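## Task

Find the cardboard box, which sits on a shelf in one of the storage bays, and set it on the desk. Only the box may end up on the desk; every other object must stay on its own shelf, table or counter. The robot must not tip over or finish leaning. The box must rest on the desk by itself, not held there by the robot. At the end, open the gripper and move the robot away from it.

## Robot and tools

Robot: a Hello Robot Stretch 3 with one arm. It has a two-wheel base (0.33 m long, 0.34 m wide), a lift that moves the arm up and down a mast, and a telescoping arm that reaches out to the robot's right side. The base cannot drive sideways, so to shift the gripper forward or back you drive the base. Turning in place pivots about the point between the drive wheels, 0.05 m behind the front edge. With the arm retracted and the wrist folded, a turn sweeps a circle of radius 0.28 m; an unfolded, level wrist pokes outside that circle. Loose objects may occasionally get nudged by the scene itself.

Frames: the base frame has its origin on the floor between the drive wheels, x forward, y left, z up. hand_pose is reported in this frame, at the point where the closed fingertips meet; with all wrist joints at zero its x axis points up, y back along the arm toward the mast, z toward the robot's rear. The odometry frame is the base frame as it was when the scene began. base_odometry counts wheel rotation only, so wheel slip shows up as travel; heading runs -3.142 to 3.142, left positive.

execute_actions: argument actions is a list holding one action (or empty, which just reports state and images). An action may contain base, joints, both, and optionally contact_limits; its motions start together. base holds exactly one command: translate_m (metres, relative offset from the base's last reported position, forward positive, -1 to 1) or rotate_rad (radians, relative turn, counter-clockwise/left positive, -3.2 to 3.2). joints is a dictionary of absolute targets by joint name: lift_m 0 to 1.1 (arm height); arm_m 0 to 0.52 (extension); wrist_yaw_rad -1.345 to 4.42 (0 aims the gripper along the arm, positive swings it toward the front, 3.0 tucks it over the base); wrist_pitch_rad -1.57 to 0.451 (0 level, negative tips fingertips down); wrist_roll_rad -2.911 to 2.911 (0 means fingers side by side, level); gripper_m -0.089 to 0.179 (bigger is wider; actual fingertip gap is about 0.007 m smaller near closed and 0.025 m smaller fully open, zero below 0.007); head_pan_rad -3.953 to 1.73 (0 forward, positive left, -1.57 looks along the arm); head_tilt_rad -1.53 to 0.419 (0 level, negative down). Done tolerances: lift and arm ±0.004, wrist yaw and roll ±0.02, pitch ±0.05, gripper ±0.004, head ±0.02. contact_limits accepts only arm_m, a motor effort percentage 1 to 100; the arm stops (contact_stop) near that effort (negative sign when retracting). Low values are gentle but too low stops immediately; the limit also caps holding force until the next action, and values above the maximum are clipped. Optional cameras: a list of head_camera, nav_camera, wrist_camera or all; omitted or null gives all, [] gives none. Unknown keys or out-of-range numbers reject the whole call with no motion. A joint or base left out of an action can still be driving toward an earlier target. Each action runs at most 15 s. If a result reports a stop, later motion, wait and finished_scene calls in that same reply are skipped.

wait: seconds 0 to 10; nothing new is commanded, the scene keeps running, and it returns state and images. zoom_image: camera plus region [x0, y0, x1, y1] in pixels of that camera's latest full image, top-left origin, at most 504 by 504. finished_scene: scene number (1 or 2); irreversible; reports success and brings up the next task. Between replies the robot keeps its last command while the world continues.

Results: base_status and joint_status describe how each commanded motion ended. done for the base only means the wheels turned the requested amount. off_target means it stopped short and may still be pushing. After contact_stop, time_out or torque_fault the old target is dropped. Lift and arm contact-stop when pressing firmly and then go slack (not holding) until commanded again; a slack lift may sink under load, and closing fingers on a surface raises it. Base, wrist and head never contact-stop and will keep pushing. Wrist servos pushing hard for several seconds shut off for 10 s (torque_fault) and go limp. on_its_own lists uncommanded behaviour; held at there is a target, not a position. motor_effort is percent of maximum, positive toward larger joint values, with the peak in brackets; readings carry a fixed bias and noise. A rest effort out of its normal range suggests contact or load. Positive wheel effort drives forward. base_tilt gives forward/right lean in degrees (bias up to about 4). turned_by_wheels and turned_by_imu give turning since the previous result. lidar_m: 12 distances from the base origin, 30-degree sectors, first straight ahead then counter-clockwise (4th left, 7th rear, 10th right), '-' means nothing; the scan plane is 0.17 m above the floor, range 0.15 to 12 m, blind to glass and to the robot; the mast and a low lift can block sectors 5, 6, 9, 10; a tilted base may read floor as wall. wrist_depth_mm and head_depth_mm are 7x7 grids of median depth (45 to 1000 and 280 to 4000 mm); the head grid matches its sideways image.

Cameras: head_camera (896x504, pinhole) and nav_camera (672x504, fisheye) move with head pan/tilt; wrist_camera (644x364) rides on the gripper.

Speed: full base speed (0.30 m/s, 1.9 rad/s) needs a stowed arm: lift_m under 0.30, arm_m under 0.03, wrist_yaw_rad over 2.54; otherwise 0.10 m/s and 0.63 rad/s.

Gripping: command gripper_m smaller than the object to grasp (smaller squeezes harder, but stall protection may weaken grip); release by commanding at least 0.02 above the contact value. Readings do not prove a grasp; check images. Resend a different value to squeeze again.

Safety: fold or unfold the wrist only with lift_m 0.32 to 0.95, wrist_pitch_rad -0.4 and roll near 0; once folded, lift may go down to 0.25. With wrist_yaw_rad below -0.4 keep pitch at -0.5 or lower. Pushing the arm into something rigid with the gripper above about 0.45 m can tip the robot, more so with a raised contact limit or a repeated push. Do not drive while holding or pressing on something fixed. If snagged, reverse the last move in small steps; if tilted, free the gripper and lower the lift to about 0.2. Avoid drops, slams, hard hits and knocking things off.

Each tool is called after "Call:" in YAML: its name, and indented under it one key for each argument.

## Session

Call:
execute_actions:
  actions: []
  cameras: ["nav_camera"]

Scene clock: 0.00 s.
base_odometry: x=+0.000 y=+0.000 heading=+0.000 (m, m, rad; odometry frame)
turned_by_wheels: +0.000 (rad since the last result)
turned_by_imu: +0.000 (rad since the last result)
base_tilt: forward=-0.3 right=+0.9 (deg)
lidar_m: 1.03 0.98 1.27 0.93 2.24 2.21 1.42 1.09 1.04 1.11 1.00 0.98
head_depth_mm: 909 907 905 896 896 892 890 / 962 959 957 950 948 941 939 / 1022 1015 1018 1008 1003 1002 991 / 1087 1084 1075 1078 1063 1061 1059 / 1164 1156 1156 1146 1138 1134 1128 / 1223 1127 1148 1165 1183 1178 1178 / 1017 1001 1013 1020 1035 1049 1057
base_status: not commanded
joint_positions: lift_m=+0.409 arm_m=+0.000 wrist_yaw_rad=+3.143 wrist_pitch_rad=-0.473 wrist_roll_rad=+0.019 gripper_m=+0.037 head_pan_rad=+0.006 head_tilt_rad=-0.020
joint_status: not commanded
motor_effort: left_wheel=+0 right_wheel=+1 lift_m=+26 arm_m=+1 wrist_yaw_rad=+1 wrist_pitch_rad=+4 wrist_roll_rad=+0 gripper_m=+0 head_pan_rad=+0 head_tilt_rad=+2 (%)
hand_pose: x=-0.0214 y=+0.0720 z=+0.4093 quat_wxyz=(+0.167, +0.693, +0.165, +0.681) (m; base frame)
wrist_depth_mm: - - - - 933 - - / - - - - - - - / 979 996 - - - - - / 792 819 832 843 885 895 923 / 669 678 692 720 738 737 755 / 580 583 - 604 612 622 645 / 508 528 - - 539 556 557
pictures: nav_camera (sideways: a quarter turn counterclockwise sets it upright)
Images, in order (width x height): nav_camera 672x504.

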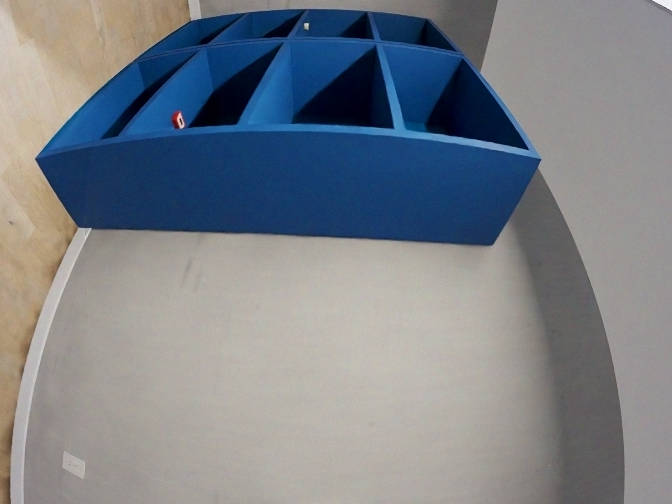

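Call:
execute_actions:
  actions:
    - {"base":{"rotate_rad":1.75},"joints":{"lift_m":0.27,"head_tilt_rad":-0.4}}
  cameras: ["nav_camera"]

Scene clock: 10.90 s.
base_odometry: x=+0.000 y=+0.000 heading=+1.750 (m, m, rad; odometry frame)
turned_by_wheels: +1.750 (rad since the last result)
turned_by_imu: +1.756 (rad since the last result)
base_tilt: forward=-0.2 right=+0.9 (deg)
lidar_m: 0.95 1.98 2.20 1.25 1.04 1.05 1.14 0.98 0.97 0.98 0.99 0.93
head_depth_mm: 749 809 924 1081 1294 1623 1448 / 791 831 871 935 1026 1198 1354 / 856 900 951 1003 1065 1135 1235 / 929 982 1039 1107 1186 1272 1324 / 1997 2094 2234 2424 1342 1469 1388 / 1849 1990 2121 2300 2266 1720 1382 / 1697 1800 1934 2074 2109 1704 1357
base_status: done
joint_positions: lift_m=+0.270 arm_m=+0.000 wrist_yaw_rad=+3.143 wrist_pitch_rad=-0.474 wrist_roll_rad=+0.019 gripper_m=+0.037 head_pan_rad=+0.006 head_tilt_rad=-0.396
joint_status: all done
motor_effort: left_wheel=-1(5) right_wheel=+3(9) lift_m=+22(24) arm_m=+0(0) wrist_yaw_rad=+1(0) wrist_pitch_rad=+5(4) wrist_roll_rad=+0(0) gripper_m=+0(0) head_pan_rad=+0(0) head_tilt_rad=-1(20) (%)
hand_pose: x=-0.0214 y=+0.0718 z=+0.2706 quat_wxyz=(+0.168, +0.693, +0.165, +0.681) (m; base frame)
wrist_depth_mm: 781 899 - - - - - / 839 923 997 - - - - / 716 744 749 790 798 839 860 / 583 601 610 622 642 660 693 / 494 516 - 539 551 550 554 / 434 - - - - 465 473 / - - - - 397 403 411
pictures: nav_camera (sideways: a quarter turn counterclockwise sets it upright)
Images, in order (width x height): nav_camera 672x504.

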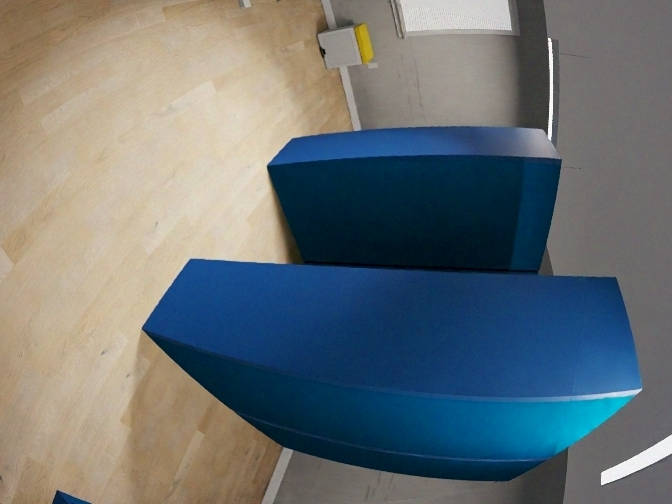

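Call:
execute_actions:
  actions:
    - {"base":{"rotate_rad":-0.75}}
  cameras: []

Call:
execute_actions:
  actions:
    - {"base":{"translate_m":0.8},"joints":{"head_pan_rad":-0.5}}
  cameras: ["nav_camera","head_camera"]

Scene clock: 20.80 s.
base_odometry: x=+0.000 y=+0.000 heading=+1.000 (m, m, rad; odometry frame)
turned_by_wheels: -0.750 (rad since the last result)
turned_by_imu: -0.753 (rad since the last result)
base_tilt: forward=-0.3 right=+0.9 (deg)
lidar_m: 1.47 0.93 1.97 2.21 1.49 1.10 1.04 1.10 1.00 0.97 1.01 0.98
head_depth_mm: 1470 1571 1622 1790 1508 1649 1315 / 2275 2410 2522 1844 1953 1727 1439 / 2322 2437 2632 2803 2337 1768 1417 / 2260 2451 2615 2835 2333 1767 1408 / 2288 2435 2662 2848 2310 1736 1395 / 1975 2089 2222 2392 2176 1717 1373 / 1283 1344 1392 1454 1519 1557 1377
base_status: done
joint_positions: lift_m=+0.270 arm_m=+0.000 wrist_yaw_rad=+3.143 wrist_pitch_rad=-0.474 wrist_roll_rad=+0.019 gripper_m=+0.037 head_pan_rad=+0.006 head_tilt_rad=-0.396
joint_status: not commanded
motor_effort: left_wheel=+3(8) right_wheel=-1(6) lift_m=+21(22) arm_m=+1(1) wrist_yaw_rad=+1(0) wrist_pitch_rad=+4(4) wrist_roll_rad=+0(0) gripper_m=+0(0) head_pan_rad=+0(1) head_tilt_rad=-1(1) (%)
hand_pose: x=-0.0214 y=+0.0718 z=+0.2706 quat_wxyz=(+0.168, +0.693, +0.165, +0.681) (m; base frame)
wrist_depth_mm: - - - - - - - / 911 947 990 - - - - / 714 723 761 802 809 833 866 / 584 598 608 625 638 660 671 / 489 516 - 547 549 548 562 / 433 - - - - 460 474 / - - - - 399 402 404
pictures: none
No camera images: the call's "cameras" was empty. Leave "cameras" out to get every camera's image.

Scene clock: 25.33 s.
base_odometry: x=+0.432 y=+0.673 heading=+1.000 (m, m, rad; odometry frame)
turned_by_wheels: +0.000 (rad since the last result)
turned_by_imu: -0.001 (rad since the last result)
base_tilt: forward=-0.3 right=+0.8 (deg)
lidar_m: 1.41 0.54 0.40 0.39 2.60 1.93 1.84 1.38 1.02 0.52 1.02 1.05
head_depth_mm: 743 1102 1173 889 1208 1073 854 / 828 1048 1146 873 1342 1064 875 / 880 982 1068 994 1279 1081 1293 / 893 956 1018 1104 1198 1305 1329 / 1659 1833 1582 1865 1564 1580 1382 / 1588 1721 1808 1942 2068 1713 1379 / 1580 1676 1793 1907 2039 1701 1361
base_status: done
joint_positions: lift_m=+0.270 arm_m=+0.000 wrist_yaw_rad=+3.143 wrist_pitch_rad=-0.474 wrist_roll_rad=+0.019 gripper_m=+0.037 head_pan_rad=-0.493 head_tilt_rad=-0.396
joint_status: all done
motor_effort: left_wheel=+2(8) right_wheel=-2(4) lift_m=+22(22) arm_m=+0(0) wrist_yaw_rad=-1(1) wrist_pitch_rad=+4(4) wrist_roll_rad=+0(0) gripper_m=+0(0) head_pan_rad=-3(22) head_tilt_rad=-1(1) (%)
hand_pose: x=-0.0214 y=+0.0718 z=+0.2705 quat_wxyz=(+0.168, +0.693, +0.165, +0.681) (m; base frame)
wrist_depth_mm: - - - - 413 372 358 / 962 943 1000 - 442 410 394 / 724 736 748 790 482 456 434 / 582 596 601 633 550 509 482 / 487 522 - 536 550 542 530 / 432 - - - - 466 473 / - - - - 397 406 410
pictures: head_camera (sideways: a quarter turn clockwise sets it upright), nav_camera (sideways: a quarter turn counterclockwise sets it upright)
Images, in order (width x height): head_camera 896x504, nav_camera 672x504.

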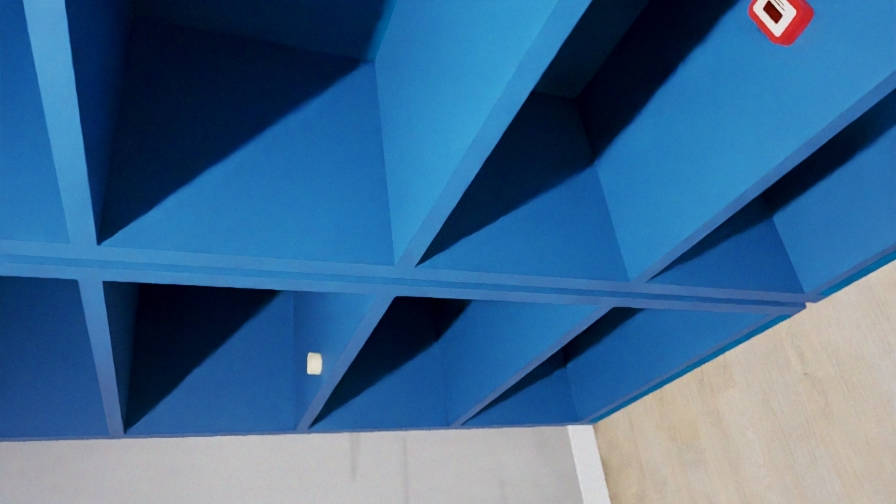

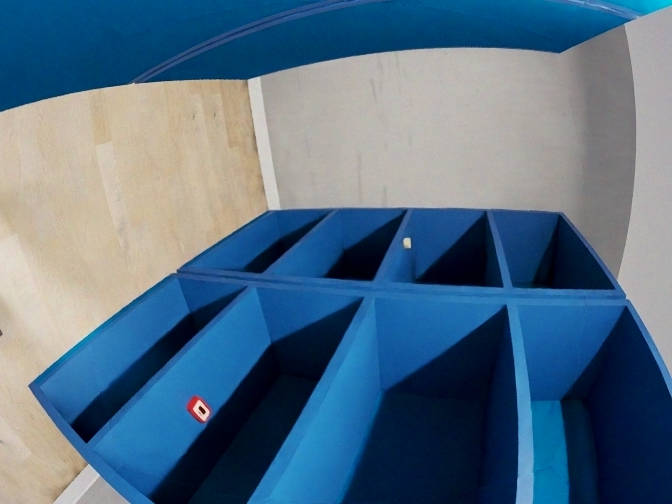

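Aligned with the bay; go deeper to see.

Call:
execute_actions:
  actions:
    - {"base":{"translate_m":0.8},"joints":{"head_pan_rad":-1.4,"head_tilt_rad":-0.5}}
  cameras: ["nav_camera"]

Scene clock: 35.53 s.
base_odometry: x=+0.864 y=+1.347 heading=+1.000 (m, m, rad; odometry frame)
turned_by_wheels: +0.000 (rad since the last result)
turned_by_imu: -0.002 (rad since the last result)
base_tilt: forward=-0.3 right=+0.8 (deg)
lidar_m: 1.10 0.52 0.39 0.37 0.39 0.54 2.65 0.91 1.03 0.55 0.57 1.13
head_depth_mm: 785 848 912 704 1109 969 810 / 799 864 933 687 1116 962 828 / 813 879 934 676 1124 947 840 / 528 618 750 650 1073 940 838 / 446 485 526 581 654 754 863 / 446 487 533 596 669 763 878 / 860 940 977 661 1152 909 1160
base_status: done
joint_positions: lift_m=+0.270 arm_m=+0.000 wrist_yaw_rad=+3.143 wrist_pitch_rad=-0.474 wrist_roll_rad=+0.019 gripper_m=+0.037 head_pan_rad=-1.393 head_tilt_rad=-0.494
joint_status: all done
motor_effort: left_wheel=+3(8) right_wheel=-2(4) lift_m=+22(22) arm_m=+0(0) wrist_yaw_rad=-1(1) wrist_pitch_rad=+5(4) wrist_roll_rad=+0(0) gripper_m=+0(0) head_pan_rad=-3(25) head_tilt_rad=-2(10) (%)
hand_pose: x=-0.0214 y=+0.0718 z=+0.2705 quat_wxyz=(+0.168, +0.693, +0.165, +0.681) (m; base frame)
wrist_depth_mm: 447 426 407 383 373 360 344 / 496 479 459 426 409 397 373 / 578 542 521 480 460 440 414 / 585 589 564 544 517 489 463 / 492 518 - 543 550 534 518 / 433 - - - - 461 474 / - - - - 397 403 412
pictures: nav_camera (sideways: a quarter turn counterclockwise sets it upright)
Images, in order (width x height): nav_camera 672x504.

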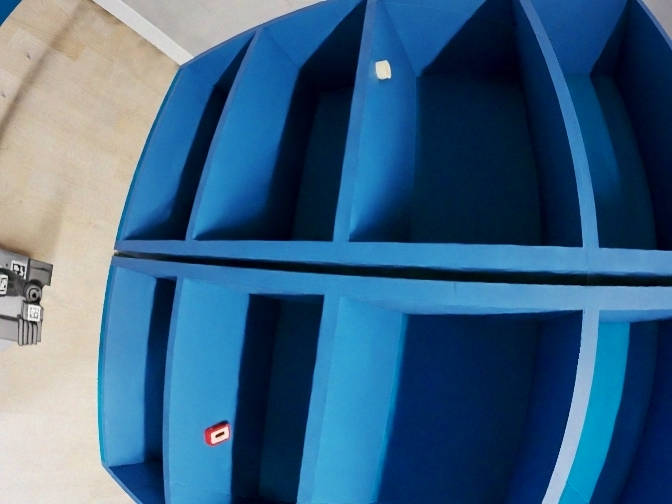

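Call:
execute_actions:
  actions:
    - {"base":{"translate_m":-1.0}}
  cameras: []

Call:
execute_actions:
  actions:
    - {"base":{"translate_m":-0.5}}
  cameras: []

Call:
execute_actions:
  actions:
    - {"base":{"rotate_rad":1.57}}
  cameras: []

Call:
execute_actions:
  actions:
    - {"base":{"translate_m":1.0}}
  cameras: []

Call:
execute_actions:
  actions:
    - {"base":{"translate_m":0.45},"joints":{"head_pan_rad":-1.57,"head_tilt_rad":-0.3}}
  cameras: ["nav_camera"]

Scene clock: 52.70 s.
base_odometry: x=+0.324 y=+0.505 heading=+1.000 (m, m, rad; odometry frame)
turned_by_wheels: +0.000 (rad since the last result)
turned_by_imu: +0.000 (rad since the last result)
base_tilt: forward=-0.1 right=+0.9 (deg)
lidar_m: 1.42 0.55 0.46 1.79 2.32 1.72 1.64 1.38 1.02 0.85 0.57 1.22
head_depth_mm: 785 847 920 1004 1114 1232 1318 / 796 859 935 1024 1127 1265 1326 / 805 873 951 1045 1155 1288 1322 / 819 890 967 1063 1180 1320 1309 / 755 834 930 1031 1160 1309 1269 / 549 592 640 694 759 834 927 / 441 477 518 578 655 856 1112
base_status: done
joint_positions: lift_m=+0.270 arm_m=+0.000 wrist_yaw_rad=+3.143 wrist_pitch_rad=-0.474 wrist_roll_rad=+0.019 gripper_m=+0.037 head_pan_rad=-1.393 head_tilt_rad=-0.494
joint_status: not commanded
motor_effort: left_wheel=+3(7) right_wheel=-1(7) lift_m=+22(21) arm_m=+0(1) wrist_yaw_rad=+0(0) wrist_pitch_rad=+4(5) wrist_roll_rad=+0(0) gripper_m=+0(0) head_pan_rad=-3(3) head_tilt_rad=-2(2) (%)
hand_pose: x=-0.0214 y=+0.0718 z=+0.2705 quat_wxyz=(+0.168, +0.693, +0.165, +0.681) (m; base frame)
wrist_depth_mm: - - - - - 618 368 / 949 944 983 - - 586 396 / 728 740 749 796 805 546 436 / 581 597 605 626 637 533 482 / 486 516 - 544 555 543 533 / 433 - - - - 466 468 / - - - - 399 404 411
pictures: none
No camera images: the call's "cameras" was empty. Leave "cameras" out to get every camera's image.

Scene clock: 56.10 s.
base_odometry: x=+0.054 y=+0.084 heading=+1.001 (m, m, rad; odometry frame)
turned_by_wheels: +0.000 (rad since the last result)
turned_by_imu: +0.000 (rad since the last result)
base_tilt: forward=-0.3 right=+0.7 (deg)
lidar_m: 1.46 0.84 1.07 2.72 1.62 1.20 1.14 1.20 1.01 0.98 1.02 0.89
head_depth_mm: 774 837 906 994 1096 1225 1310 / 784 849 925 1010 1118 1252 1341 / 799 861 938 1031 1138 1285 1320 / 808 879 960 1049 1169 1313 1308 / 822 891 973 1073 1190 1344 1301 / 834 905 989 1094 1223 1376 1284 / 846 920 1009 1117 1244 1409 1273
base_status: done
joint_positions: lift_m=+0.270 arm_m=+0.000 wrist_yaw_rad=+3.143 wrist_pitch_rad=-0.474 wrist_roll_rad=+0.019 gripper_m=+0.037 head_pan_rad=-1.393 head_tilt_rad=-0.494
joint_status: not commanded
motor_effort: left_wheel=+2(7) right_wheel=-2(7) lift_m=+22(22) arm_m=+0(1) wrist_yaw_rad=+1(1) wrist_pitch_rad=+4(4) wrist_roll_rad=+0(0) gripper_m=+0(0) head_pan_rad=-3(3) head_tilt_rad=-2(2) (%)
hand_pose: x=-0.0214 y=+0.0718 z=+0.2705 quat_wxyz=(+0.168, +0.693, +0.165, +0.681) (m; base frame)
wrist_depth_mm: - - - - - - - / 938 961 986 - - - - / 724 727 749 791 817 838 866 / 584 600 606 631 643 655 681 / 491 523 - 541 546 544 556 / 436 - - - - 465 472 / - - - - 398 405 410
pictures: none
No camera images: the call's "cameras" was empty. Leave "cameras" out to get every camera's image.

Scene clock: 58.30 s.
base_odometry: x=+0.054 y=+0.084 heading=+2.570 (m, m, rad; odometry frame)
turned_by_wheels: +1.570 (rad since the last result)
turned_by_imu: +1.574 (rad since the last result)
base_tilt: forward=-0.2 right=+0.8 (deg)
lidar_m: 2.57 1.63 1.21 1.14 1.20 1.01 0.98 1.02 0.89 1.49 0.84 1.06
head_depth_mm: 2115 2286 2437 2612 1955 1632 1345 / 2130 2321 2543 2721 2069 1620 1323 / 2189 2360 2596 2676 2053 1602 1320 / 2126 2321 2560 2670 2015 1581 1306 / 1363 1499 1694 1902 1909 1576 1301 / 991 1062 1155 1249 1361 1449 1280 / 779 825 873 931 994 1094 1214
base_status: done
joint_positions: lift_m=+0.270 arm_m=+0.000 wrist_yaw_rad=+3.143 wrist_pitch_rad=-0.474 wrist_roll_rad=+0.019 gripper_m=+0.037 head_pan_rad=-1.393 head_tilt_rad=-0.494
joint_status: not commanded
motor_effort: left_wheel=-1(3) right_wheel=+3(10) lift_m=+22(22) arm_m=+1(0) wrist_yaw_rad=+1(1) wrist_pitch_rad=+4(4) wrist_roll_rad=+0(0) gripper_m=+0(0) head_pan_rad=-2(2) head_tilt_rad=-2(2) (%)
hand_pose: x=-0.0214 y=+0.0718 z=+0.2705 quat_wxyz=(+0.168, +0.693, +0.165, +0.681) (m; base frame)
wrist_depth_mm: 964 - - - - - - / 909 960 974 - - - - / 725 734 757 784 798 841 858 / 578 607 611 632 646 659 682 / 488 520 - 542 552 540 554 / 432 - - - - 466 466 / - - - - 398 406 414
pictures: none
No camera images: the call's "cameras" was empty. Leave "cameras" out to get every camera's image.

Scene clock: 63.33 s.
base_odometry: x=-0.787 y=+0.625 heading=+2.570 (m, m, rad; odometry frame)
turned_by_wheels: +0.000 (rad since the last result)
turned_by_imu: -0.002 (rad since the last result)
base_tilt: forward=-0.3 right=+0.8 (deg)
lidar_m: 1.73 1.31 1.19 1.15 1.20 1.63 1.98 1.69 0.78 0.76 1.09 1.09
head_depth_mm: 1317 1408 721 759 836 928 1053 / 2161 2259 1618 1677 1226 974 1076 / 2189 2360 2563 2726 2046 1613 1286 / 2224 2404 2663 2774 2023 1591 1303 / 2243 2453 2651 2695 2002 1565 1292 / 1915 2043 2214 2326 1970 1558 1289 / 1500 1589 1681 1793 1797 1534 1274
base_status: done
joint_positions: lift_m=+0.270 arm_m=+0.000 wrist_yaw_rad=+3.143 wrist_pitch_rad=-0.474 wrist_roll_rad=+0.019 gripper_m=+0.037 head_pan_rad=-1.393 head_tilt_rad=-0.494
joint_status: not commanded
motor_effort: left_wheel=-1(5) right_wheel=+2(8) lift_m=+22(22) arm_m=+0(1) wrist_yaw_rad=+1(0) wrist_pitch_rad=+5(4) wrist_roll_rad=+0(0) gripper_m=+0(1) head_pan_rad=-2(2) head_tilt_rad=-2(1) (%)
hand_pose: x=-0.0214 y=+0.0718 z=+0.2705 quat_wxyz=(+0.168, +0.693, +0.165, +0.681) (m; base frame)
wrist_depth_mm: - - - - - - - / 913 944 992 - - - - / 720 730 754 777 800 825 848 / 575 587 611 624 638 655 678 / 491 519 - 541 556 540 553 / 438 - - - - 462 473 / - - - - 400 403 407
pictures: none
No camera images: the call's "cameras" was empty. Leave "cameras" out to get every camera's image.

Scene clock: 66.57 s.
base_odometry: x=-1.165 y=+0.868 heading=+2.570 (m, m, rad; odometry frame)
turned_by_wheels: +0.000 (rad since the last result)
turned_by_imu: -0.001 (rad since the last result)
base_tilt: forward=-0.4 right=+0.7 (deg)
lidar_m: 1.88 0.95 0.96 1.14 1.19 1.65 2.43 1.06 0.96 1.19 0.83 2.41
head_depth_mm: 2075 2037 1610 1678 1721 1818 1474 / 2243 2387 2494 2595 2455 1890 1538 / 2281 2378 2541 2667 2712 1956 1528 / 2226 2384 2539 2639 2693 1941 1514 / 2272 2395 2517 2642 2642 1913 1501 / 1576 1687 1777 1901 2045 1847 1489 / 1027 1072 1108 1160 1200 1251 1306
base_status: done
joint_positions: lift_m=+0.270 arm_m=+0.000 wrist_yaw_rad=+3.143 wrist_pitch_rad=-0.474 wrist_roll_rad=+0.019 gripper_m=+0.037 head_pan_rad=-1.563 head_tilt_rad=-0.310
joint_status: all done
motor_effort: left_wheel=+0(3) right_wheel=+2(8) lift_m=+22(22) arm_m=+0(1) wrist_yaw_rad=+1(0) wrist_pitch_rad=+5(5) wrist_roll_rad=+0(0) gripper_m=+0(0) head_pan_rad=-2(12) head_tilt_rad=+4(16) (%)
hand_pose: x=-0.0214 y=+0.0718 z=+0.2705 quat_wxyz=(+0.168, +0.693, +0.165, +0.681) (m; base frame)
wrist_depth_mm: - - - - - - - / 922 948 981 - - - - / 717 733 758 798 797 828 851 / 583 594 604 632 633 655 682 / 491 526 - 540 552 542 559 / 436 - - - - 466 474 / - - - - 399 403 410
pictures: nav_camera (sideways: a quarter turn counterclockwise sets it upright)
Images, in order (width x height): nav_camera 672x504.

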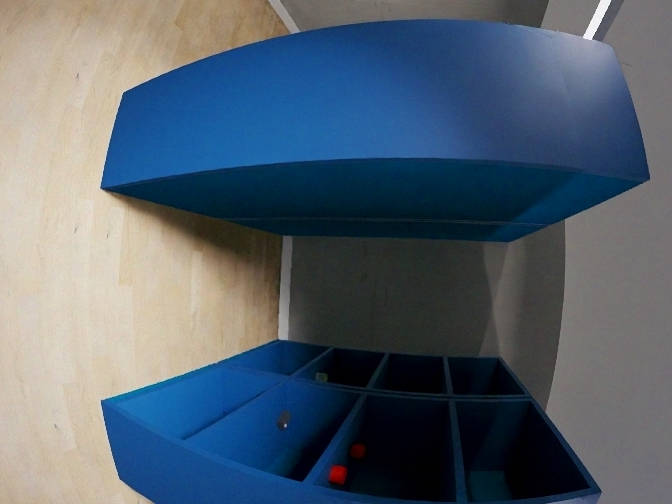

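Call:
execute_actions:
  actions:
    - {"base":{"rotate_rad":-1.57}}
  cameras: []

Call:
execute_actions:
  actions:
    - {"base":{"translate_m":1.0}}
  cameras: []

Call:
execute_actions:
  actions:
    - {"base":{"translate_m":0.6},"joints":{"head_pan_rad":-1.4,"head_tilt_rad":-0.5}}
  cameras: ["nav_camera"]

Scene clock: 81.97 s.
base_odometry: x=-1.165 y=+0.868 heading=+1.000 (m, m, rad; odometry frame)
turned_by_wheels: -1.570 (rad since the last result)
turned_by_imu: -1.575 (rad since the last result)
base_tilt: forward=-0.2 right=+0.8 (deg)
lidar_m: 1.17 0.83 2.41 1.87 0.95 0.97 1.14 1.19 1.65 2.43 1.05 0.96
head_depth_mm: 2112 2215 2382 2498 2590 2021 1555 / 2095 2209 2334 2466 2591 1983 1541 / 2089 2207 2324 2495 2588 1973 1520 / 2079 2215 2325 2488 2564 1927 1525 / 2100 2199 2322 2494 2543 1917 1498 / 2078 2193 2322 2444 2513 1897 1490 / 2075 2152 2278 2440 2478 1863 1469
base_status: done
joint_positions: lift_m=+0.270 arm_m=+0.000 wrist_yaw_rad=+3.143 wrist_pitch_rad=-0.474 wrist_roll_rad=+0.019 gripper_m=+0.037 head_pan_rad=-1.563 head_tilt_rad=-0.310
joint_status: not commanded
motor_effort: left_wheel=+2(9) right_wheel=-1(5) lift_m=+21(22) arm_m=+0(1) wrist_yaw_rad=+1(1) wrist_pitch_rad=+5(4) wrist_roll_rad=+0(0) gripper_m=+0(0) head_pan_rad=-2(3) head_tilt_rad=+4(3) (%)
hand_pose: x=-0.0214 y=+0.0718 z=+0.2705 quat_wxyz=(+0.168, +0.693, +0.165, +0.681) (m; base frame)
wrist_depth_mm: - - - - - - - / 860 832 989 - - - - / 710 729 753 789 796 824 860 / 584 587 604 632 638 665 679 / 493 517 - 541 551 540 554 / 434 - - - - 467 468 / - - - - 398 403 412
pictures: none
No camera images: the call's "cameras" was empty. Leave "cameras" out to get every camera's image.

Scene clock: 87.00 s.
base_odometry: x=-0.625 y=+1.710 heading=+1.000 (m, m, rad; odometry frame)
turned_by_wheels: +0.000 (rad since the last result)
turned_by_imu: -0.001 (rad since the last result)
base_tilt: forward=-0.3 right=+0.9 (deg)
lidar_m: 1.10 0.42 0.31 0.31 0.32 1.80 2.14 2.23 0.64 0.86 0.88 0.89
head_depth_mm: 527 576 569 604 2409 1936 1553 / 741 761 801 768 674 706 743 / 552 947 1005 1031 709 1072 876 / 568 947 999 1035 696 1154 898 / 589 946 996 1027 685 1139 892 / 540 938 995 1028 708 1130 877 / 552 939 988 1000 704 1118 873
base_status: done
joint_positions: lift_m=+0.270 arm_m=+0.000 wrist_yaw_rad=+3.143 wrist_pitch_rad=-0.474 wrist_roll_rad=+0.019 gripper_m=+0.037 head_pan_rad=-1.563 head_tilt_rad=-0.310
joint_status: not commanded
motor_effort: left_wheel=+2(7) right_wheel=-2(5) lift_m=+22(22) arm_m=+0(0) wrist_yaw_rad=+1(0) wrist_pitch_rad=+5(5) wrist_roll_rad=+0(0) gripper_m=+0(0) head_pan_rad=-2(2) head_tilt_rad=+4(4) (%)
hand_pose: x=-0.0214 y=+0.0718 z=+0.2705 quat_wxyz=(+0.168, +0.693, +0.165, +0.681) (m; base frame)
wrist_depth_mm: - - 340 319 309 296 285 / 944 950 380 355 339 327 311 / 713 744 428 394 379 359 347 / 579 597 503 449 428 406 382 / 496 520 - 504 477 462 437 / 432 - - - - 465 467 / - - - - 398 406 410
pictures: none
No camera images: the call's "cameras" was empty. Leave "cameras" out to get every camera's image.

Scene clock: 90.63 s.
base_odometry: x=-0.302 y=+2.215 heading=+1.001 (m, m, rad; odometry frame)
turned_by_wheels: +0.000 (rad since the last result)
turned_by_imu: -0.001 (rad since the last result)
base_tilt: forward=-0.2 right=+0.9 (deg)
lidar_m: 1.02 0.41 0.31 0.29 0.30 0.42 2.74 1.02 1.11 0.62 1.12 1.06
head_depth_mm: 858 925 989 701 1180 975 1192 / 870 940 997 722 1190 957 1189 / 506 735 931 714 1208 947 1213 / 514 559 604 662 761 881 1150 / 895 971 876 679 1093 876 1125 / 917 997 1007 758 1157 945 1216 / 928 1009 842 746 1152 966 1206
base_status: done
joint_positions: lift_m=+0.270 arm_m=+0.000 wrist_yaw_rad=+3.143 wrist_pitch_rad=-0.474 wrist_roll_rad=+0.019 gripper_m=+0.037 head_pan_rad=-1.407 head_tilt_rad=-0.494
joint_status: all done
motor_effort: left_wheel=+2(7) right_wheel=-2(5) lift_m=+22(22) arm_m=-1(1) wrist_yaw_rad=+0(1) wrist_pitch_rad=+5(4) wrist_roll_rad=+0(0) gripper_m=+0(0) head_pan_rad=+2(12) head_tilt_rad=-2(13) (%)
hand_pose: x=-0.0214 y=+0.0718 z=+0.2705 quat_wxyz=(+0.168, +0.693, +0.165, +0.681) (m; base frame)
wrist_depth_mm: 356 338 330 308 298 289 273 / 402 379 363 341 326 316 300 / 456 433 413 383 372 348 329 / 534 499 474 439 417 390 370 / 486 515 - 484 463 444 420 / 437 - - - - 463 456 / - - - - 399 405 406
pictures: nav_camera (sideways: a quarter turn counterclockwise sets it upright)
Images, in order (width x height): nav_camera 672x504.

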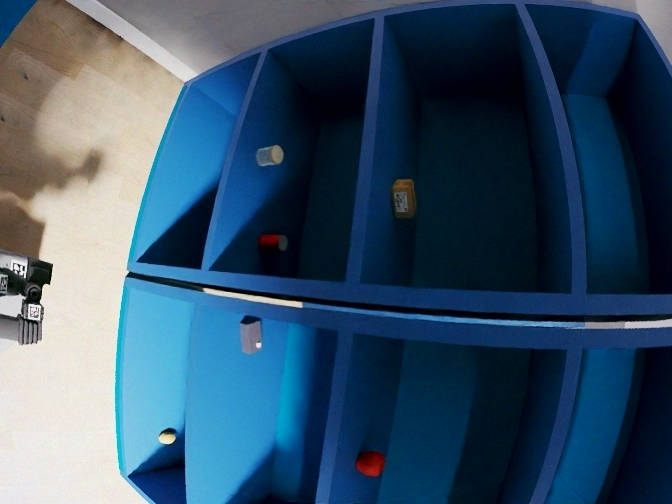

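Call:
execute_actions:
  actions:
    - {"base":{"translate_m":0.35},"joints":{"lift_m":0.93,"wrist_pitch_rad":-0.4}}
  cameras: []

Call:
execute_actions:
  actions:
    - {"joints":{"wrist_yaw_rad":0,"gripper_m":0.17}}
  cameras: []

Call:
execute_actions:
  actions:
    - {"joints":{"wrist_pitch_rad":0,"arm_m":0.2}}
  cameras: ["wrist_camera"]

Scene clock: 108.53 s.
base_odometry: x=-0.113 y=+2.509 heading=+1.001 (m, m, rad; odometry frame)
turned_by_wheels: +0.000 (rad since the last result)
turned_by_imu: -0.002 (rad since the last result)
base_tilt: forward=-0.1 right=+0.9 (deg)
lidar_m: 0.67 0.40 0.30 0.28 0.30 0.41 1.21 1.32 0.67 0.92 0.88 0.69
head_depth_mm: 866 928 975 701 848 813 - / 876 946 1005 727 1180 958 852 / 886 961 1011 718 1208 948 - / 894 975 1027 741 1196 943 - / 911 990 1033 733 1187 936 - / 925 996 1003 758 1168 951 1240 / 937 1021 973 1230 1152 966 1203
base_status: done
joint_positions: lift_m=+0.930 arm_m=+0.000 wrist_yaw_rad=+3.143 wrist_pitch_rad=-0.423 wrist_roll_rad=+0.019 gripper_m=+0.037 head_pan_rad=-1.407 head_tilt_rad=-0.494
joint_status: all done
motor_effort: left_wheel=+3(9) right_wheel=-2(5) lift_m=+31(30) arm_m=-1(0) wrist_yaw_rad=+1(1) wrist_pitch_rad=+8(7) wrist_roll_rad=+0(0) gripper_m=+0(0) head_pan_rad=+2(2) head_tilt_rad=-2(2) (%)
hand_pose: x=-0.0215 y=+0.0785 z=+0.9413 quat_wxyz=(+0.150, +0.697, +0.148, +0.685) (m; base frame)
wrist_depth_mm: 345 334 318 297 288 277 266 / 380 371 349 327 315 301 290 / 430 413 391 365 345 332 317 / 496 473 444 408 389 369 349 / 586 536 506 466 428 414 391 / 700 635 611 545 508 471 440 / 892 795 749 647 611 546 508
pictures: none
No camera images: the call's "cameras" was empty. Leave "cameras" out to get every camera's image.

Scene clock: 111.13 s.
base_odometry: x=-0.113 y=+2.509 heading=+1.001 (m, m, rad; odometry frame)
turned_by_wheels: +0.000 (rad since the last result)
turned_by_imu: +0.000 (rad since the last result)
base_tilt: forward=-0.2 right=+0.8 (deg)
lidar_m: 0.67 0.40 0.29 0.29 0.30 0.41 1.21 1.32 0.67 0.93 0.89 0.69
head_depth_mm: 862 932 976 700 851 781 - / 878 950 1008 729 1183 1007 - / 887 959 1011 716 1209 - - / 898 977 1026 743 1197 964 1256 / 912 991 1034 731 1182 928 1214 / 925 1002 1006 756 1163 946 1207 / 939 1015 976 1234 1148 962 1198
base_status: not commanded
joint_positions: lift_m=+0.930 arm_m=+0.000 wrist_yaw_rad=+0.002 wrist_pitch_rad=-0.423 wrist_roll_rad=+0.019 gripper_m=+0.170 head_pan_rad=-1.407 head_tilt_rad=-0.494
joint_status: all done
motor_effort: left_wheel=+3(3) right_wheel=-2(2) lift_m=+31(31) arm_m=-2(0) wrist_yaw_rad=-3(3) wrist_pitch_rad=+8(8) wrist_roll_rad=+0(0) gripper_m=+0(100) head_pan_rad=+2(2) head_tilt_rad=-2(2) (%)
hand_pose: x=-0.0210 y=-0.3690 z=+0.9413 quat_wxyz=(+0.685, +0.148, -0.697, -0.149) (m; base frame)
wrist_depth_mm: 495 380 372 360 368 394 321 / 658 900 914 855 821 382 337 / 677 933 980 945 889 434 377 / 689 846 867 894 833 453 873 / 688 - 718 734 714 491 783 / 755 - - 663 628 572 662 / 848 976 - - 765 987 600
pictures: none
No camera images: the call's "cameras" was empty. Leave "cameras" out to get every camera's image.

Scene clock: 113.83 s.
base_odometry: x=-0.113 y=+2.509 heading=+1.001 (m, m, rad; odometry frame)
turned_by_wheels: +0.000 (rad since the last result)
turned_by_imu: +0.000 (rad since the last result)
base_tilt: forward=-0.1 right=+0.9 (deg)
lidar_m: 0.67 0.40 0.30 0.29 0.30 0.41 1.22 1.33 0.67 0.93 0.88 0.69
head_depth_mm: 866 932 976 788 - 817 885 / 878 950 1004 797 - 931 989 / 885 962 1013 788 - 918 1210 / 901 975 1026 763 1200 941 1227 / 913 988 1029 731 1185 932 1228 / 922 1000 1003 753 1167 952 1212 / 936 1023 976 1234 1146 963 1198
base_status: not commanded
joint_positions: lift_m=+0.930 arm_m=+0.200 wrist_yaw_rad=+0.001 wrist_pitch_rad=-0.026 wrist_roll_rad=+0.019 gripper_m=+0.170 head_pan_rad=-1.407 head_tilt_rad=-0.494
joint_status: all done
motor_effort: left_wheel=+3(3) right_wheel=-1(1) lift_m=+31(31) arm_m=+3(6) wrist_yaw_rad=-1(3) wrist_pitch_rad=+9(9) wrist_roll_rad=+0(0) gripper_m=+0(1) head_pan_rad=+2(2) head_tilt_rad=-2(2) (%)
hand_pose: x=-0.0212 y=-0.6002 z=+1.0377 quat_wxyz=(+0.701, +0.010, -0.713, -0.009) (m; base frame)
wrist_depth_mm: 646 641 628 599 575 492 290 / 655 663 646 617 589 468 281 / 602 678 654 645 629 444 275 / 336 375 385 369 520 431 265 / 230 - 258 276 300 328 258 / 680 803 218 210 210 222 229 / 691 732 762 751 210 201 191
pictures: wrist_camera
Images, in order (width x height): wrist_camera 644x364.

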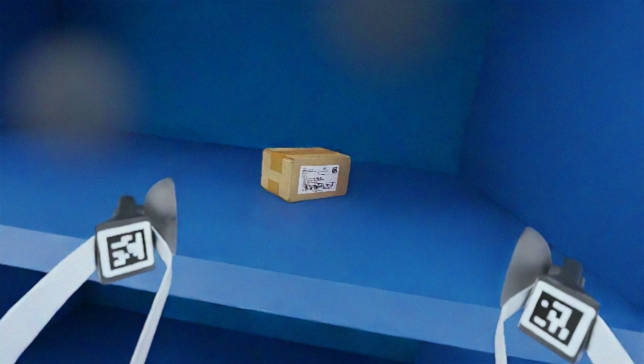

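Call:
execute_actions:
  actions:
    - {"joints":{"arm_m":0.47,"lift_m":0.915}}
  cameras: ["wrist_camera"]

Scene clock: 126.87 s.
base_odometry: x=-0.113 y=+2.509 heading=+1.001 (m, m, rad; odometry frame)
turned_by_wheels: +0.000 (rad since the last result)
turned_by_imu: -0.004 (rad since the last result)
base_tilt: forward=-0.1 right=+0.8 (deg)
lidar_m: 0.67 0.40 0.30 0.29 0.30 0.41 1.20 1.32 0.66 0.91 0.89 0.69
head_depth_mm: 867 928 979 - 899 822 893 / 876 949 1004 677 1177 954 1007 / 890 960 1019 689 1213 948 1209 / 899 973 1021 735 1190 935 1229 / 909 989 1017 760 1179 954 1221 / 921 1005 989 748 1160 950 1208 / 934 1017 967 1236 1143 966 1194
base_status: not commanded
joint_positions: lift_m=+0.924 arm_m=+0.470 wrist_yaw_rad=+0.001 wrist_pitch_rad=+0.003 wrist_roll_rad=+0.018 gripper_m=+0.170 head_pan_rad=-1.406 head_tilt_rad=-0.498
joint_status: lift_m contact_stop (moved -0.006 of -0.015); the others done
on_its_own: lift_m is slack since a contact_stop, until your next command for it (your +0.915 is given up)
motor_effort: left_wheel=+2(12) right_wheel=+0(4) lift_m=+25(29) arm_m=+4(21) wrist_yaw_rad=-1(11) wrist_pitch_rad=-1(48) wrist_roll_rad=+0(5) gripper_m=+0(1) head_pan_rad=+2(2) head_tilt_rad=+0(2) (%)
hand_pose: x=-0.0212 y=-0.8710 z=+1.0391 quat_wxyz=(+0.701, -0.001, -0.713, +0.001) (m; base frame)
wrist_depth_mm: 383 371 358 343 335 325 291 / 396 383 373 357 347 336 286 / 411 394 382 373 358 346 274 / 354 399 390 387 370 356 266 / 235 - 144 157 317 348 259 / - 169 124 138 214 229 232 / 138 140 129 144 165 168 187
pictures: wrist_camera
Images, in order (width x height): wrist_camera 644x364.

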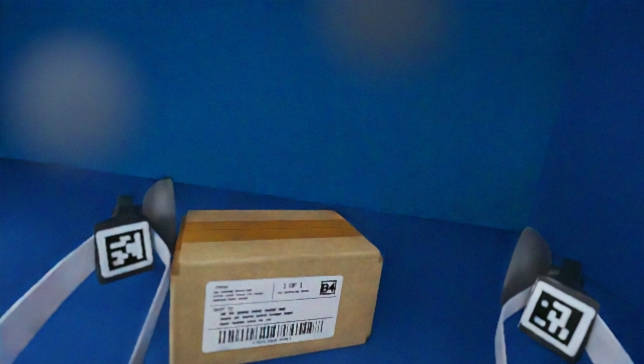

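Call:
execute_actions:
  actions:
    - {"joints":{"gripper_m":0.05,"lift_m":0.93}}
  cameras: []

Call:
execute_actions:
  actions:
    - {"joints":{"lift_m":0.96,"arm_m":0}}
  cameras: ["wrist_camera"]

Scene clock: 138.43 s.
base_odometry: x=-0.113 y=+2.509 heading=+1.001 (m, m, rad; odometry frame)
turned_by_wheels: +0.000 (rad since the last result)
turned_by_imu: -0.001 (rad since the last result)
base_tilt: forward=-0.3 right=+0.8 (deg)
lidar_m: 0.67 0.40 0.30 0.29 0.30 0.41 1.20 1.31 0.67 0.91 0.88 0.69
head_depth_mm: 862 930 973 - 882 821 896 / 876 948 997 680 1177 957 1005 / 886 959 1015 688 1208 944 1209 / 896 974 1024 733 1189 933 1226 / 911 991 1019 757 1173 953 1221 / 925 1005 983 749 1161 946 1200 / 933 1014 965 1242 1140 964 1199
base_status: not commanded
joint_positions: lift_m=+0.930 arm_m=+0.470 wrist_yaw_rad=+0.001 wrist_pitch_rad=-0.016 wrist_roll_rad=+0.018 gripper_m=+0.051 head_pan_rad=-1.406 head_tilt_rad=-0.498
joint_status: all done
motor_effort: left_wheel=+2(2) right_wheel=-1(1) lift_m=+30(31) arm_m=+4(4) wrist_yaw_rad=-1(1) wrist_pitch_rad=+5(6) wrist_roll_rad=+0(0) gripper_m=-23(100) head_pan_rad=+2(2) head_tilt_rad=-1(0) (%)
hand_pose: x=-0.0212 y=-0.8705 z=+1.0403 quat_wxyz=(+0.701, +0.006, -0.713, -0.006) (m; base frame)
wrist_depth_mm: 379 366 357 346 332 323 292 / 397 383 369 356 341 334 283 / 410 399 385 369 358 345 275 / 343 369 391 380 370 359 268 / 229 247 149 157 190 338 261 / 174 180 140 132 149 235 230 / - 143 138 140 156 168 182
pictures: none
No camera images: the call's "cameras" was empty. Leave "cameras" out to get every camera's image.

Scene clock: 143.07 s.
base_odometry: x=-0.113 y=+2.509 heading=+1.001 (m, m, rad; odometry frame)
turned_by_wheels: +0.000 (rad since the last result)
turned_by_imu: -0.001 (rad since the last result)
base_tilt: forward=-0.1 right=+0.9 (deg)
lidar_m: 0.67 0.40 0.29 0.29 0.30 0.41 1.20 1.32 0.67 0.91 0.89 0.69
head_depth_mm: 863 929 968 697 796 842 - / 878 951 1008 716 409 - - / 888 959 1010 674 401 - - / 900 978 1022 697 1071 930 1222 / 909 988 1015 760 1180 947 1217 / 919 1004 990 751 1164 951 1209 / 935 1019 966 1235 1143 964 1201
base_status: not commanded
joint_positions: lift_m=+0.960 arm_m=+0.001 wrist_yaw_rad=+0.001 wrist_pitch_rad=-0.028 wrist_roll_rad=+0.018 gripper_m=+0.051 head_pan_rad=-1.406 head_tilt_rad=-0.498
joint_status: all done
motor_effort: left_wheel=+2(2) right_wheel=+0(1) lift_m=+31(32) arm_m=-2(7) wrist_yaw_rad=+0(1) wrist_pitch_rad=+9(9) wrist_roll_rad=+0(0) gripper_m=-22(23) head_pan_rad=+2(2) head_tilt_rad=-1(1) (%)
hand_pose: x=-0.0213 y=-0.4010 z=+1.0673 quat_wxyz=(+0.701, +0.010, -0.713, -0.010) (m; base frame)
wrist_depth_mm: 651 833 810 803 758 479 330 / 667 867 841 825 800 453 337 / 653 835 873 870 819 431 349 / 468 455 532 576 633 408 368 / 714 939 149 157 190 393 392 / 740 926 143 132 149 404 396 / 706 766 651 140 525 428 894
pictures: wrist_camera
Images, in order (width x height): wrist_camera 644x364.

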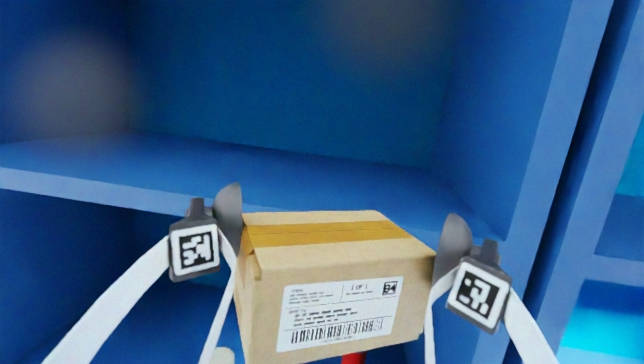

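Call:
execute_actions:
  actions:
    - {"base":{"translate_m":-1.0},"joints":{"lift_m":1.05}}
  cameras: []

Call:
execute_actions:
  actions:
    - {"base":{"translate_m":-1.0}}
  cameras: []

Call:
execute_actions:
  actions:
    - {"base":{"rotate_rad":-1.57},"joints":{"head_pan_rad":-1.57,"head_tilt_rad":-0.7}}
  cameras: ["nav_camera"]

Scene clock: 166.63 s.
base_odometry: x=-0.652 y=+1.668 heading=+1.001 (m, m, rad; odometry frame)
turned_by_wheels: +0.000 (rad since the last result)
turned_by_imu: -0.001 (rad since the last result)
base_tilt: forward=-0.2 right=+0.7 (deg)
lidar_m: 1.10 0.42 0.31 0.30 0.32 1.75 2.09 2.18 0.63 0.65 0.95 0.92
head_depth_mm: 837 859 768 - - - - / 858 932 992 - - - - / 870 947 997 - - - - / 883 959 1010 656 1187 937 1212 / 899 972 1015 720 1171 929 1223 / 905 987 990 744 1158 942 1208 / 922 1005 887 732 1140 956 1199
base_status: done
joint_positions: lift_m=+1.050 arm_m=+0.001 wrist_yaw_rad=+0.001 wrist_pitch_rad=-0.028 wrist_roll_rad=+0.018 gripper_m=+0.051 head_pan_rad=-1.406 head_tilt_rad=-0.498
joint_status: all done
motor_effort: left_wheel=+1(2) right_wheel=+1(4) lift_m=+32(32) arm_m=-3(2) wrist_yaw_rad=-1(0) wrist_pitch_rad=+9(9) wrist_roll_rad=+0(0) gripper_m=-23(22) head_pan_rad=+2(2) head_tilt_rad=+0(1) (%)
hand_pose: x=-0.0213 y=-0.4010 z=+1.1573 quat_wxyz=(+0.701, +0.010, -0.713, -0.010) (m; base frame)
wrist_depth_mm: 710 819 797 761 681 327 - / 728 865 823 799 765 345 - / 746 886 856 841 790 364 - / 680 717 869 855 696 387 - / 473 501 150 157 191 - - / 774 - 143 132 149 - - / 765 883 835 140 402 - -
pictures: none
No camera images: the call's "cameras" was empty. Leave "cameras" out to get every camera's image.

Scene clock: 177.60 s.
base_odometry: x=-1.192 y=+0.826 heading=+1.001 (m, m, rad; odometry frame)
turned_by_wheels: +0.000 (rad since the last result)
turned_by_imu: +0.000 (rad since the last result)
base_tilt: forward=-0.4 right=+0.9 (deg)
lidar_m: 1.16 0.87 1.95 1.87 0.91 0.96 1.09 1.14 1.59 2.43 1.12 1.00
head_depth_mm: 1981 2132 2257 - - - - / 2005 2166 2293 - - - - / 2024 2219 2363 - - - - / 2053 2254 2386 2478 2009 1589 1313 / 2083 2248 2472 2608 1982 1558 1289 / 2031 2194 2354 2432 1968 1556 1283 / 1996 2216 2379 2467 1941 1534 1272
base_status: done
joint_positions: lift_m=+1.050 arm_m=+0.001 wrist_yaw_rad=+0.001 wrist_pitch_rad=-0.028 wrist_roll_rad=+0.018 gripper_m=+0.051 head_pan_rad=-1.406 head_tilt_rad=-0.498
joint_status: not commanded
motor_effort: left_wheel=+1(3) right_wheel=+1(4) lift_m=+31(32) arm_m=-3(2) wrist_yaw_rad=+0(0) wrist_pitch_rad=+9(9) wrist_roll_rad=+0(0) gripper_m=-22(22) head_pan_rad=+2(2) head_tilt_rad=+0(0) (%)
hand_pose: x=-0.0213 y=-0.4010 z=+1.1573 quat_wxyz=(+0.701, +0.010, -0.713, -0.010) (m; base frame)
wrist_depth_mm: - - - - - - - / - - - - - - - / 885 - - - - - - / 889 - - - - - - / 941 - 149 157 190 - - / 935 - 142 132 149 - - / 928 - - 140 - - -
pictures: none
No camera images: the call's "cameras" was empty. Leave "cameras" out to get every camera's image.

Scene clock: 181.07 s.
base_odometry: x=-1.192 y=+0.826 heading=-0.569 (m, m, rad; odometry frame)
turned_by_wheels: -1.570 (rad since the last result)
turned_by_imu: -1.579 (rad since the last result)
base_tilt: forward=-0.1 right=+0.8 (deg)
lidar_m: 2.44 1.13 1.01 1.18 0.95 1.95 1.88 0.91 0.97 1.09 1.14 1.58
head_depth_mm: 893 - - - - - 1184 / 907 - - - - 1361 1192 / 903 - - - - 1320 1189 / 906 - - - - 1306 1178 / 904 982 1134 1333 1530 1355 1173 / 905 1007 1159 1334 1526 1347 1157 / 903 1017 1150 1331 1514 1336 1156
base_status: done
joint_positions: lift_m=+1.050 arm_m=+0.001 wrist_yaw_rad=+0.001 wrist_pitch_rad=-0.028 wrist_roll_rad=+0.018 gripper_m=+0.051 head_pan_rad=-1.563 head_tilt_rad=-0.691
joint_status: all done
motor_effort: left_wheel=+2(5) right_wheel=-2(6) lift_m=+31(32) arm_m=-2(2) wrist_yaw_rad=+0(1) wrist_pitch_rad=+9(9) wrist_roll_rad=+0(0) gripper_m=-22(22) head_pan_rad=-2(12) head_tilt_rad=-3(16) (%)
hand_pose: x=-0.0213 y=-0.4009 z=+1.1573 quat_wxyz=(+0.701, +0.010, -0.713, -0.010) (m; base frame)
wrist_depth_mm: 880 857 827 790 776 752 715 / 929 885 843 830 804 770 748 / 952 933 881 870 842 797 781 / 992 963 930 894 863 822 799 / - - 150 158 191 871 826 / - - 143 132 149 895 863 / - - - 140 954 962 900
pictures: nav_camera (sideways: a quarter turn counterclockwise sets it upright)
Images, in order (width x height): nav_camera 672x504.

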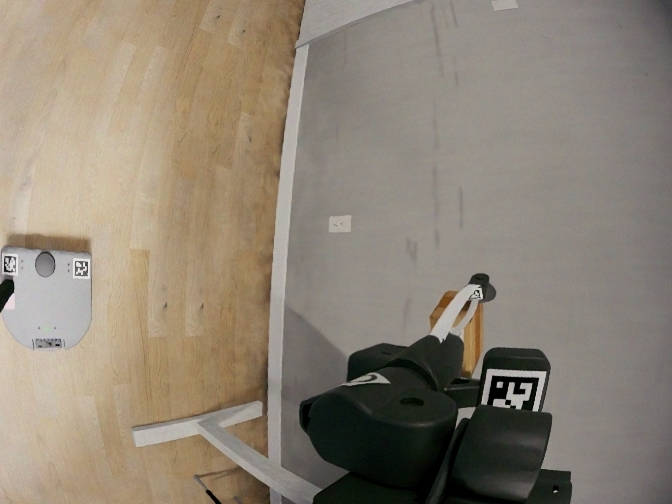

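Desk behind; back up 0.6 (gripper is above desk height).

Call:
execute_actions:
  actions:
    - {"base":{"translate_m":-0.6},"joints":{"arm_m":0.25}}
  cameras: ["nav_camera"]

Scene clock: 192.97 s.
base_odometry: x=-1.698 y=+1.149 heading=-0.569 (m, m, rad; odometry frame)
turned_by_wheels: +0.000 (rad since the last result)
turned_by_imu: +0.001 (rad since the last result)
base_tilt: forward=-0.2 right=+0.9 (deg)
lidar_m: 2.95 1.45 0.85 0.82 2.40 1.32 1.28 0.72 0.71 0.61 1.13 1.57
head_depth_mm: - 990 756 561 449 1052 1209 / - - 737 555 443 1341 1195 / - - 726 545 438 1323 1183 / - - 683 538 433 1141 1152 / 881 1003 1080 548 427 1300 1165 / 898 1004 1143 1318 1520 1343 1166 / 895 1005 1145 1318 1510 1330 1148
base_status: done
joint_positions: lift_m=+1.050 arm_m=+0.250 wrist_yaw_rad=+0.001 wrist_pitch_rad=-0.028 wrist_roll_rad=+0.018 gripper_m=+0.051 head_pan_rad=-1.563 head_tilt_rad=-0.692
joint_status: all done
motor_effort: left_wheel=+3(3) right_wheel=-1(6) lift_m=+32(32) arm_m=+3(3) wrist_yaw_rad=-1(0) wrist_pitch_rad=+9(9) wrist_roll_rad=+0(0) gripper_m=-22(22) head_pan_rad=-2(2) head_tilt_rad=-3(3) (%)
hand_pose: x=-0.0213 y=-0.6502 z=+1.1573 quat_wxyz=(+0.701, +0.010, -0.713, -0.010) (m; base frame)
wrist_depth_mm: 607 588 565 548 532 515 494 / 629 609 583 563 552 529 515 / 649 638 615 594 563 546 534 / 704 670 641 611 588 568 550 / 728 706 150 157 190 586 569 / 753 722 142 132 149 596 581 / 799 764 727 140 359 407 435
pictures: nav_camera (sideways: a quarter turn counterclockwise sets it upright)
Images, in order (width x height): nav_camera 672x504.

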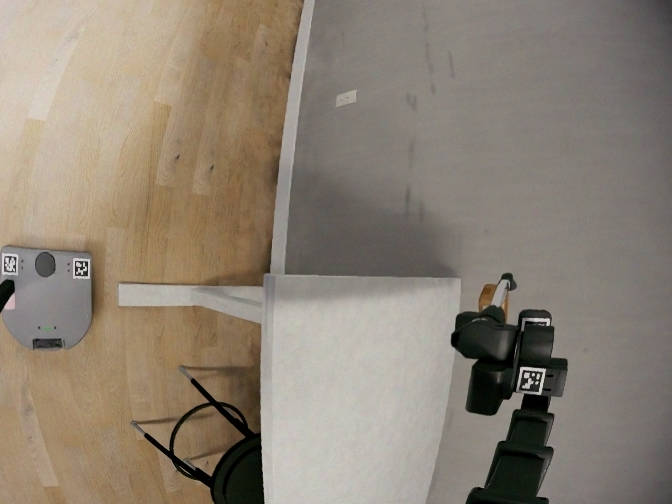

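At the desk end; back 0.2 more and extend.

Call:
execute_actions:
  actions:
    - {"base":{"translate_m":-0.2},"joints":{"arm_m":0.35}}
  cameras: []

Call:
execute_actions:
  actions:
    - {"joints":{"lift_m":0.89}}
  cameras: ["wrist_camera"]

Scene clock: 202.40 s.
base_odometry: x=-1.866 y=+1.257 heading=-0.569 (m, m, rad; odometry frame)
turned_by_wheels: +0.000 (rad since the last result)
turned_by_imu: +0.000 (rad since the last result)
base_tilt: forward=-0.2 right=+0.8 (deg)
lidar_m: 2.95 1.62 0.85 0.83 2.13 1.11 1.08 0.55 0.61 0.61 1.12 1.56
head_depth_mm: - 999 755 562 448 782 1213 / 922 973 742 555 444 1005 1180 / - 960 724 546 438 1296 1189 / - 915 712 538 433 1306 1178 / 879 954 698 531 428 1286 1170 / 892 950 685 524 423 1174 1156 / 892 985 672 515 418 1286 1154
base_status: done
joint_positions: lift_m=+1.050 arm_m=+0.350 wrist_yaw_rad=+0.001 wrist_pitch_rad=-0.028 wrist_roll_rad=+0.018 gripper_m=+0.051 head_pan_rad=-1.563 head_tilt_rad=-0.692
joint_status: all done
motor_effort: left_wheel=+3(3) right_wheel=-1(5) lift_m=+32(31) arm_m=+4(0) wrist_yaw_rad=-1(1) wrist_pitch_rad=+9(9) wrist_roll_rad=+0(0) gripper_m=-22(22) head_pan_rad=-2(3) head_tilt_rad=-3(3) (%)
hand_pose: x=-0.0213 y=-0.7502 z=+1.1573 quat_wxyz=(+0.701, +0.010, -0.713, -0.010) (m; base frame)
wrist_depth_mm: 499 481 464 446 434 419 408 / 518 498 478 466 449 431 417 / 540 522 503 482 463 451 437 / 561 548 516 502 485 464 451 / 595 570 150 157 190 481 468 / 618 442 143 132 149 496 485 / 661 345 330 140 361 405 434
pictures: none
No camera images: the call's "cameras" was empty. Leave "cameras" out to get every camera's image.

Scene clock: 204.70 s.
base_odometry: x=-1.866 y=+1.257 heading=-0.569 (m, m, rad; odometry frame)
turned_by_wheels: +0.000 (rad since the last result)
turned_by_imu: +0.000 (rad since the last result)
base_tilt: forward=-0.1 right=+1.0 (deg)
lidar_m: 2.95 1.63 0.85 0.83 2.13 1.11 1.07 0.55 0.61 0.61 1.12 1.56
head_depth_mm: 888 984 758 586 - - - / 889 967 821 - 442 1112 1181 / 889 984 - 542 438 1293 1185 / 891 982 - 523 433 1308 1174 / 896 957 670 530 429 1272 1167 / 894 952 688 524 423 1167 1152 / 893 984 673 516 418 1273 1161
base_status: not commanded
joint_positions: lift_m=+0.890 arm_m=+0.350 wrist_yaw_rad=+0.001 wrist_pitch_rad=-0.021 wrist_roll_rad=+0.018 gripper_m=+0.051 head_pan_rad=-1.563 head_tilt_rad=-0.692
joint_status: all done
motor_effort: left_wheel=+2(3) right_wheel=-1(1) lift_m=+21(29) arm_m=+4(4) wrist_yaw_rad=+0(0) wrist_pitch_rad=+7(9) wrist_roll_rad=+0(0) gripper_m=-22(22) head_pan_rad=-2(2) head_tilt_rad=-3(3) (%)
hand_pose: x=-0.0213 y=-0.7504 z=+0.9994 quat_wxyz=(+0.701, +0.008, -0.713, -0.008) (m; base frame)
wrist_depth_mm: 493 478 468 450 434 421 406 / 513 501 482 462 450 433 422 / 538 517 502 488 466 447 436 / 563 379 427 493 477 467 451 / 229 246 149 157 190 347 371 / 174 178 142 132 149 235 244 / - 143 139 140 156 169 182
pictures: wrist_camera
Images, in order (width x height): wrist_camera 644x364.

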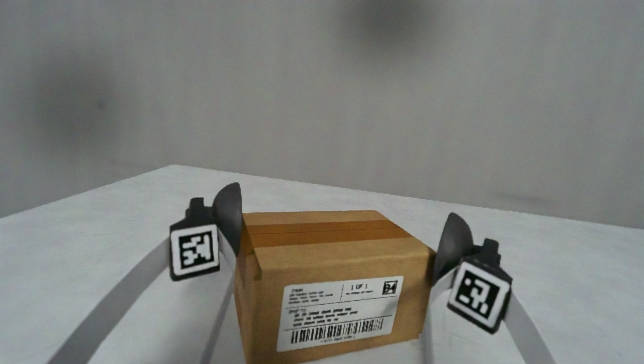

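Call:
execute_actions:
  actions:
    - {"joints":{"gripper_m":0.17}}
  cameras: []

Call:
execute_actions:
  actions:
    - {"joints":{"arm_m":0,"lift_m":1.05}}
  cameras: ["wrist_camera"]

Scene clock: 217.37 s.
base_odometry: x=-1.866 y=+1.257 heading=-0.569 (m, m, rad; odometry frame)
turned_by_wheels: +0.000 (rad since the last result)
turned_by_imu: -0.001 (rad since the last result)
base_tilt: forward=-0.1 right=+0.8 (deg)
lidar_m: 2.94 1.62 0.85 0.83 2.12 1.11 1.08 0.55 0.61 0.61 1.13 1.56
head_depth_mm: 887 980 755 587 - - - / 892 972 820 - 442 1112 1177 / 891 980 - 544 438 1296 1179 / 891 986 - 522 433 1315 1180 / 894 956 668 529 428 1276 1166 / 889 955 685 522 423 1175 1155 / 894 986 673 516 419 1277 1152
base_status: not commanded
joint_positions: lift_m=+0.890 arm_m=+0.350 wrist_yaw_rad=+0.001 wrist_pitch_rad=-0.022 wrist_roll_rad=+0.018 gripper_m=+0.170 head_pan_rad=-1.563 head_tilt_rad=-0.692
joint_status: all done
motor_effort: left_wheel=+3(2) right_wheel=-1(1) lift_m=+21(22) arm_m=+2(4) wrist_yaw_rad=-1(1) wrist_pitch_rad=+7(7) wrist_roll_rad=+0(0) gripper_m=+0(100) head_pan_rad=-2(2) head_tilt_rad=-3(3) (%)
hand_pose: x=-0.0213 y=-0.7504 z=+0.9993 quat_wxyz=(+0.701, +0.008, -0.713, -0.008) (m; base frame)
wrist_depth_mm: 499 483 463 449 432 418 408 / 523 507 481 465 449 430 419 / 539 519 502 479 472 446 433 / 562 422 410 485 478 464 449 / 232 - 224 156 285 352 373 / - 175 171 132 152 226 251 / 140 144 140 140 157 168 185
pictures: none
No camera images: the call's "cameras" was empty. Leave "cameras" out to get every camera's image.

Scene clock: 221.13 s.
base_odometry: x=-1.866 y=+1.257 heading=-0.569 (m, m, rad; odometry frame)
turned_by_wheels: +0.000 (rad since the last result)
turned_by_imu: -0.001 (rad since the last result)
base_tilt: forward=-0.3 right=+0.8 (deg)
lidar_m: 2.95 1.62 0.85 0.83 2.13 1.11 1.08 0.55 0.61 0.61 1.12 1.56
head_depth_mm: 878 - - - - - 1188 / 892 - - - - 1314 1173 / 895 - - - - 1299 1186 / 884 - - - - 1309 1184 / 891 954 706 514 428 1284 1165 / 892 967 682 525 423 1171 1154 / 890 987 672 515 418 1276 1146
base_status: not commanded
joint_positions: lift_m=+1.050 arm_m=+0.001 wrist_yaw_rad=+0.001 wrist_pitch_rad=-0.022 wrist_roll_rad=+0.018 gripper_m=+0.170 head_pan_rad=-1.563 head_tilt_rad=-0.692
joint_status: all done
motor_effort: left_wheel=+3(3) right_wheel=-1(1) lift_m=+31(34) arm_m=-3(4) wrist_yaw_rad=-1(0) wrist_pitch_rad=+7(7) wrist_roll_rad=+0(0) gripper_m=+0(1) head_pan_rad=-2(2) head_tilt_rad=-3(3) (%)
hand_pose: x=-0.0213 y=-0.4011 z=+1.1589 quat_wxyz=(+0.701, +0.008, -0.713, -0.008) (m; base frame)
wrist_depth_mm: 862 829 795 777 752 731 704 / 907 879 826 802 793 769 733 / 934 892 877 840 787 780 743 / - 941 914 883 849 811 784 / - - 657 630 763 827 817 / - 506 463 494 529 555 620 / - 350 365 383 399 409 457
pictures: wrist_camera
Images, in order (width x height): wrist_camera 644x364.

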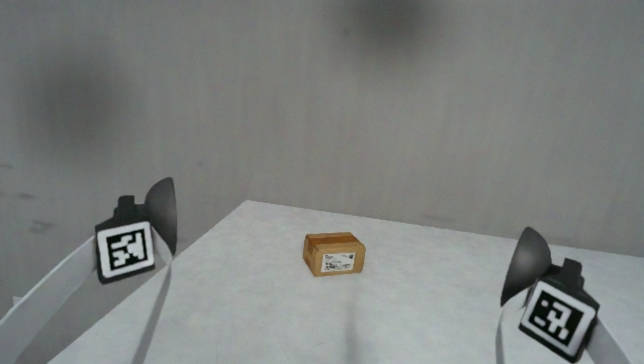

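Call:
finished_scene:
  scene: 2

The scene is finished: the task was done.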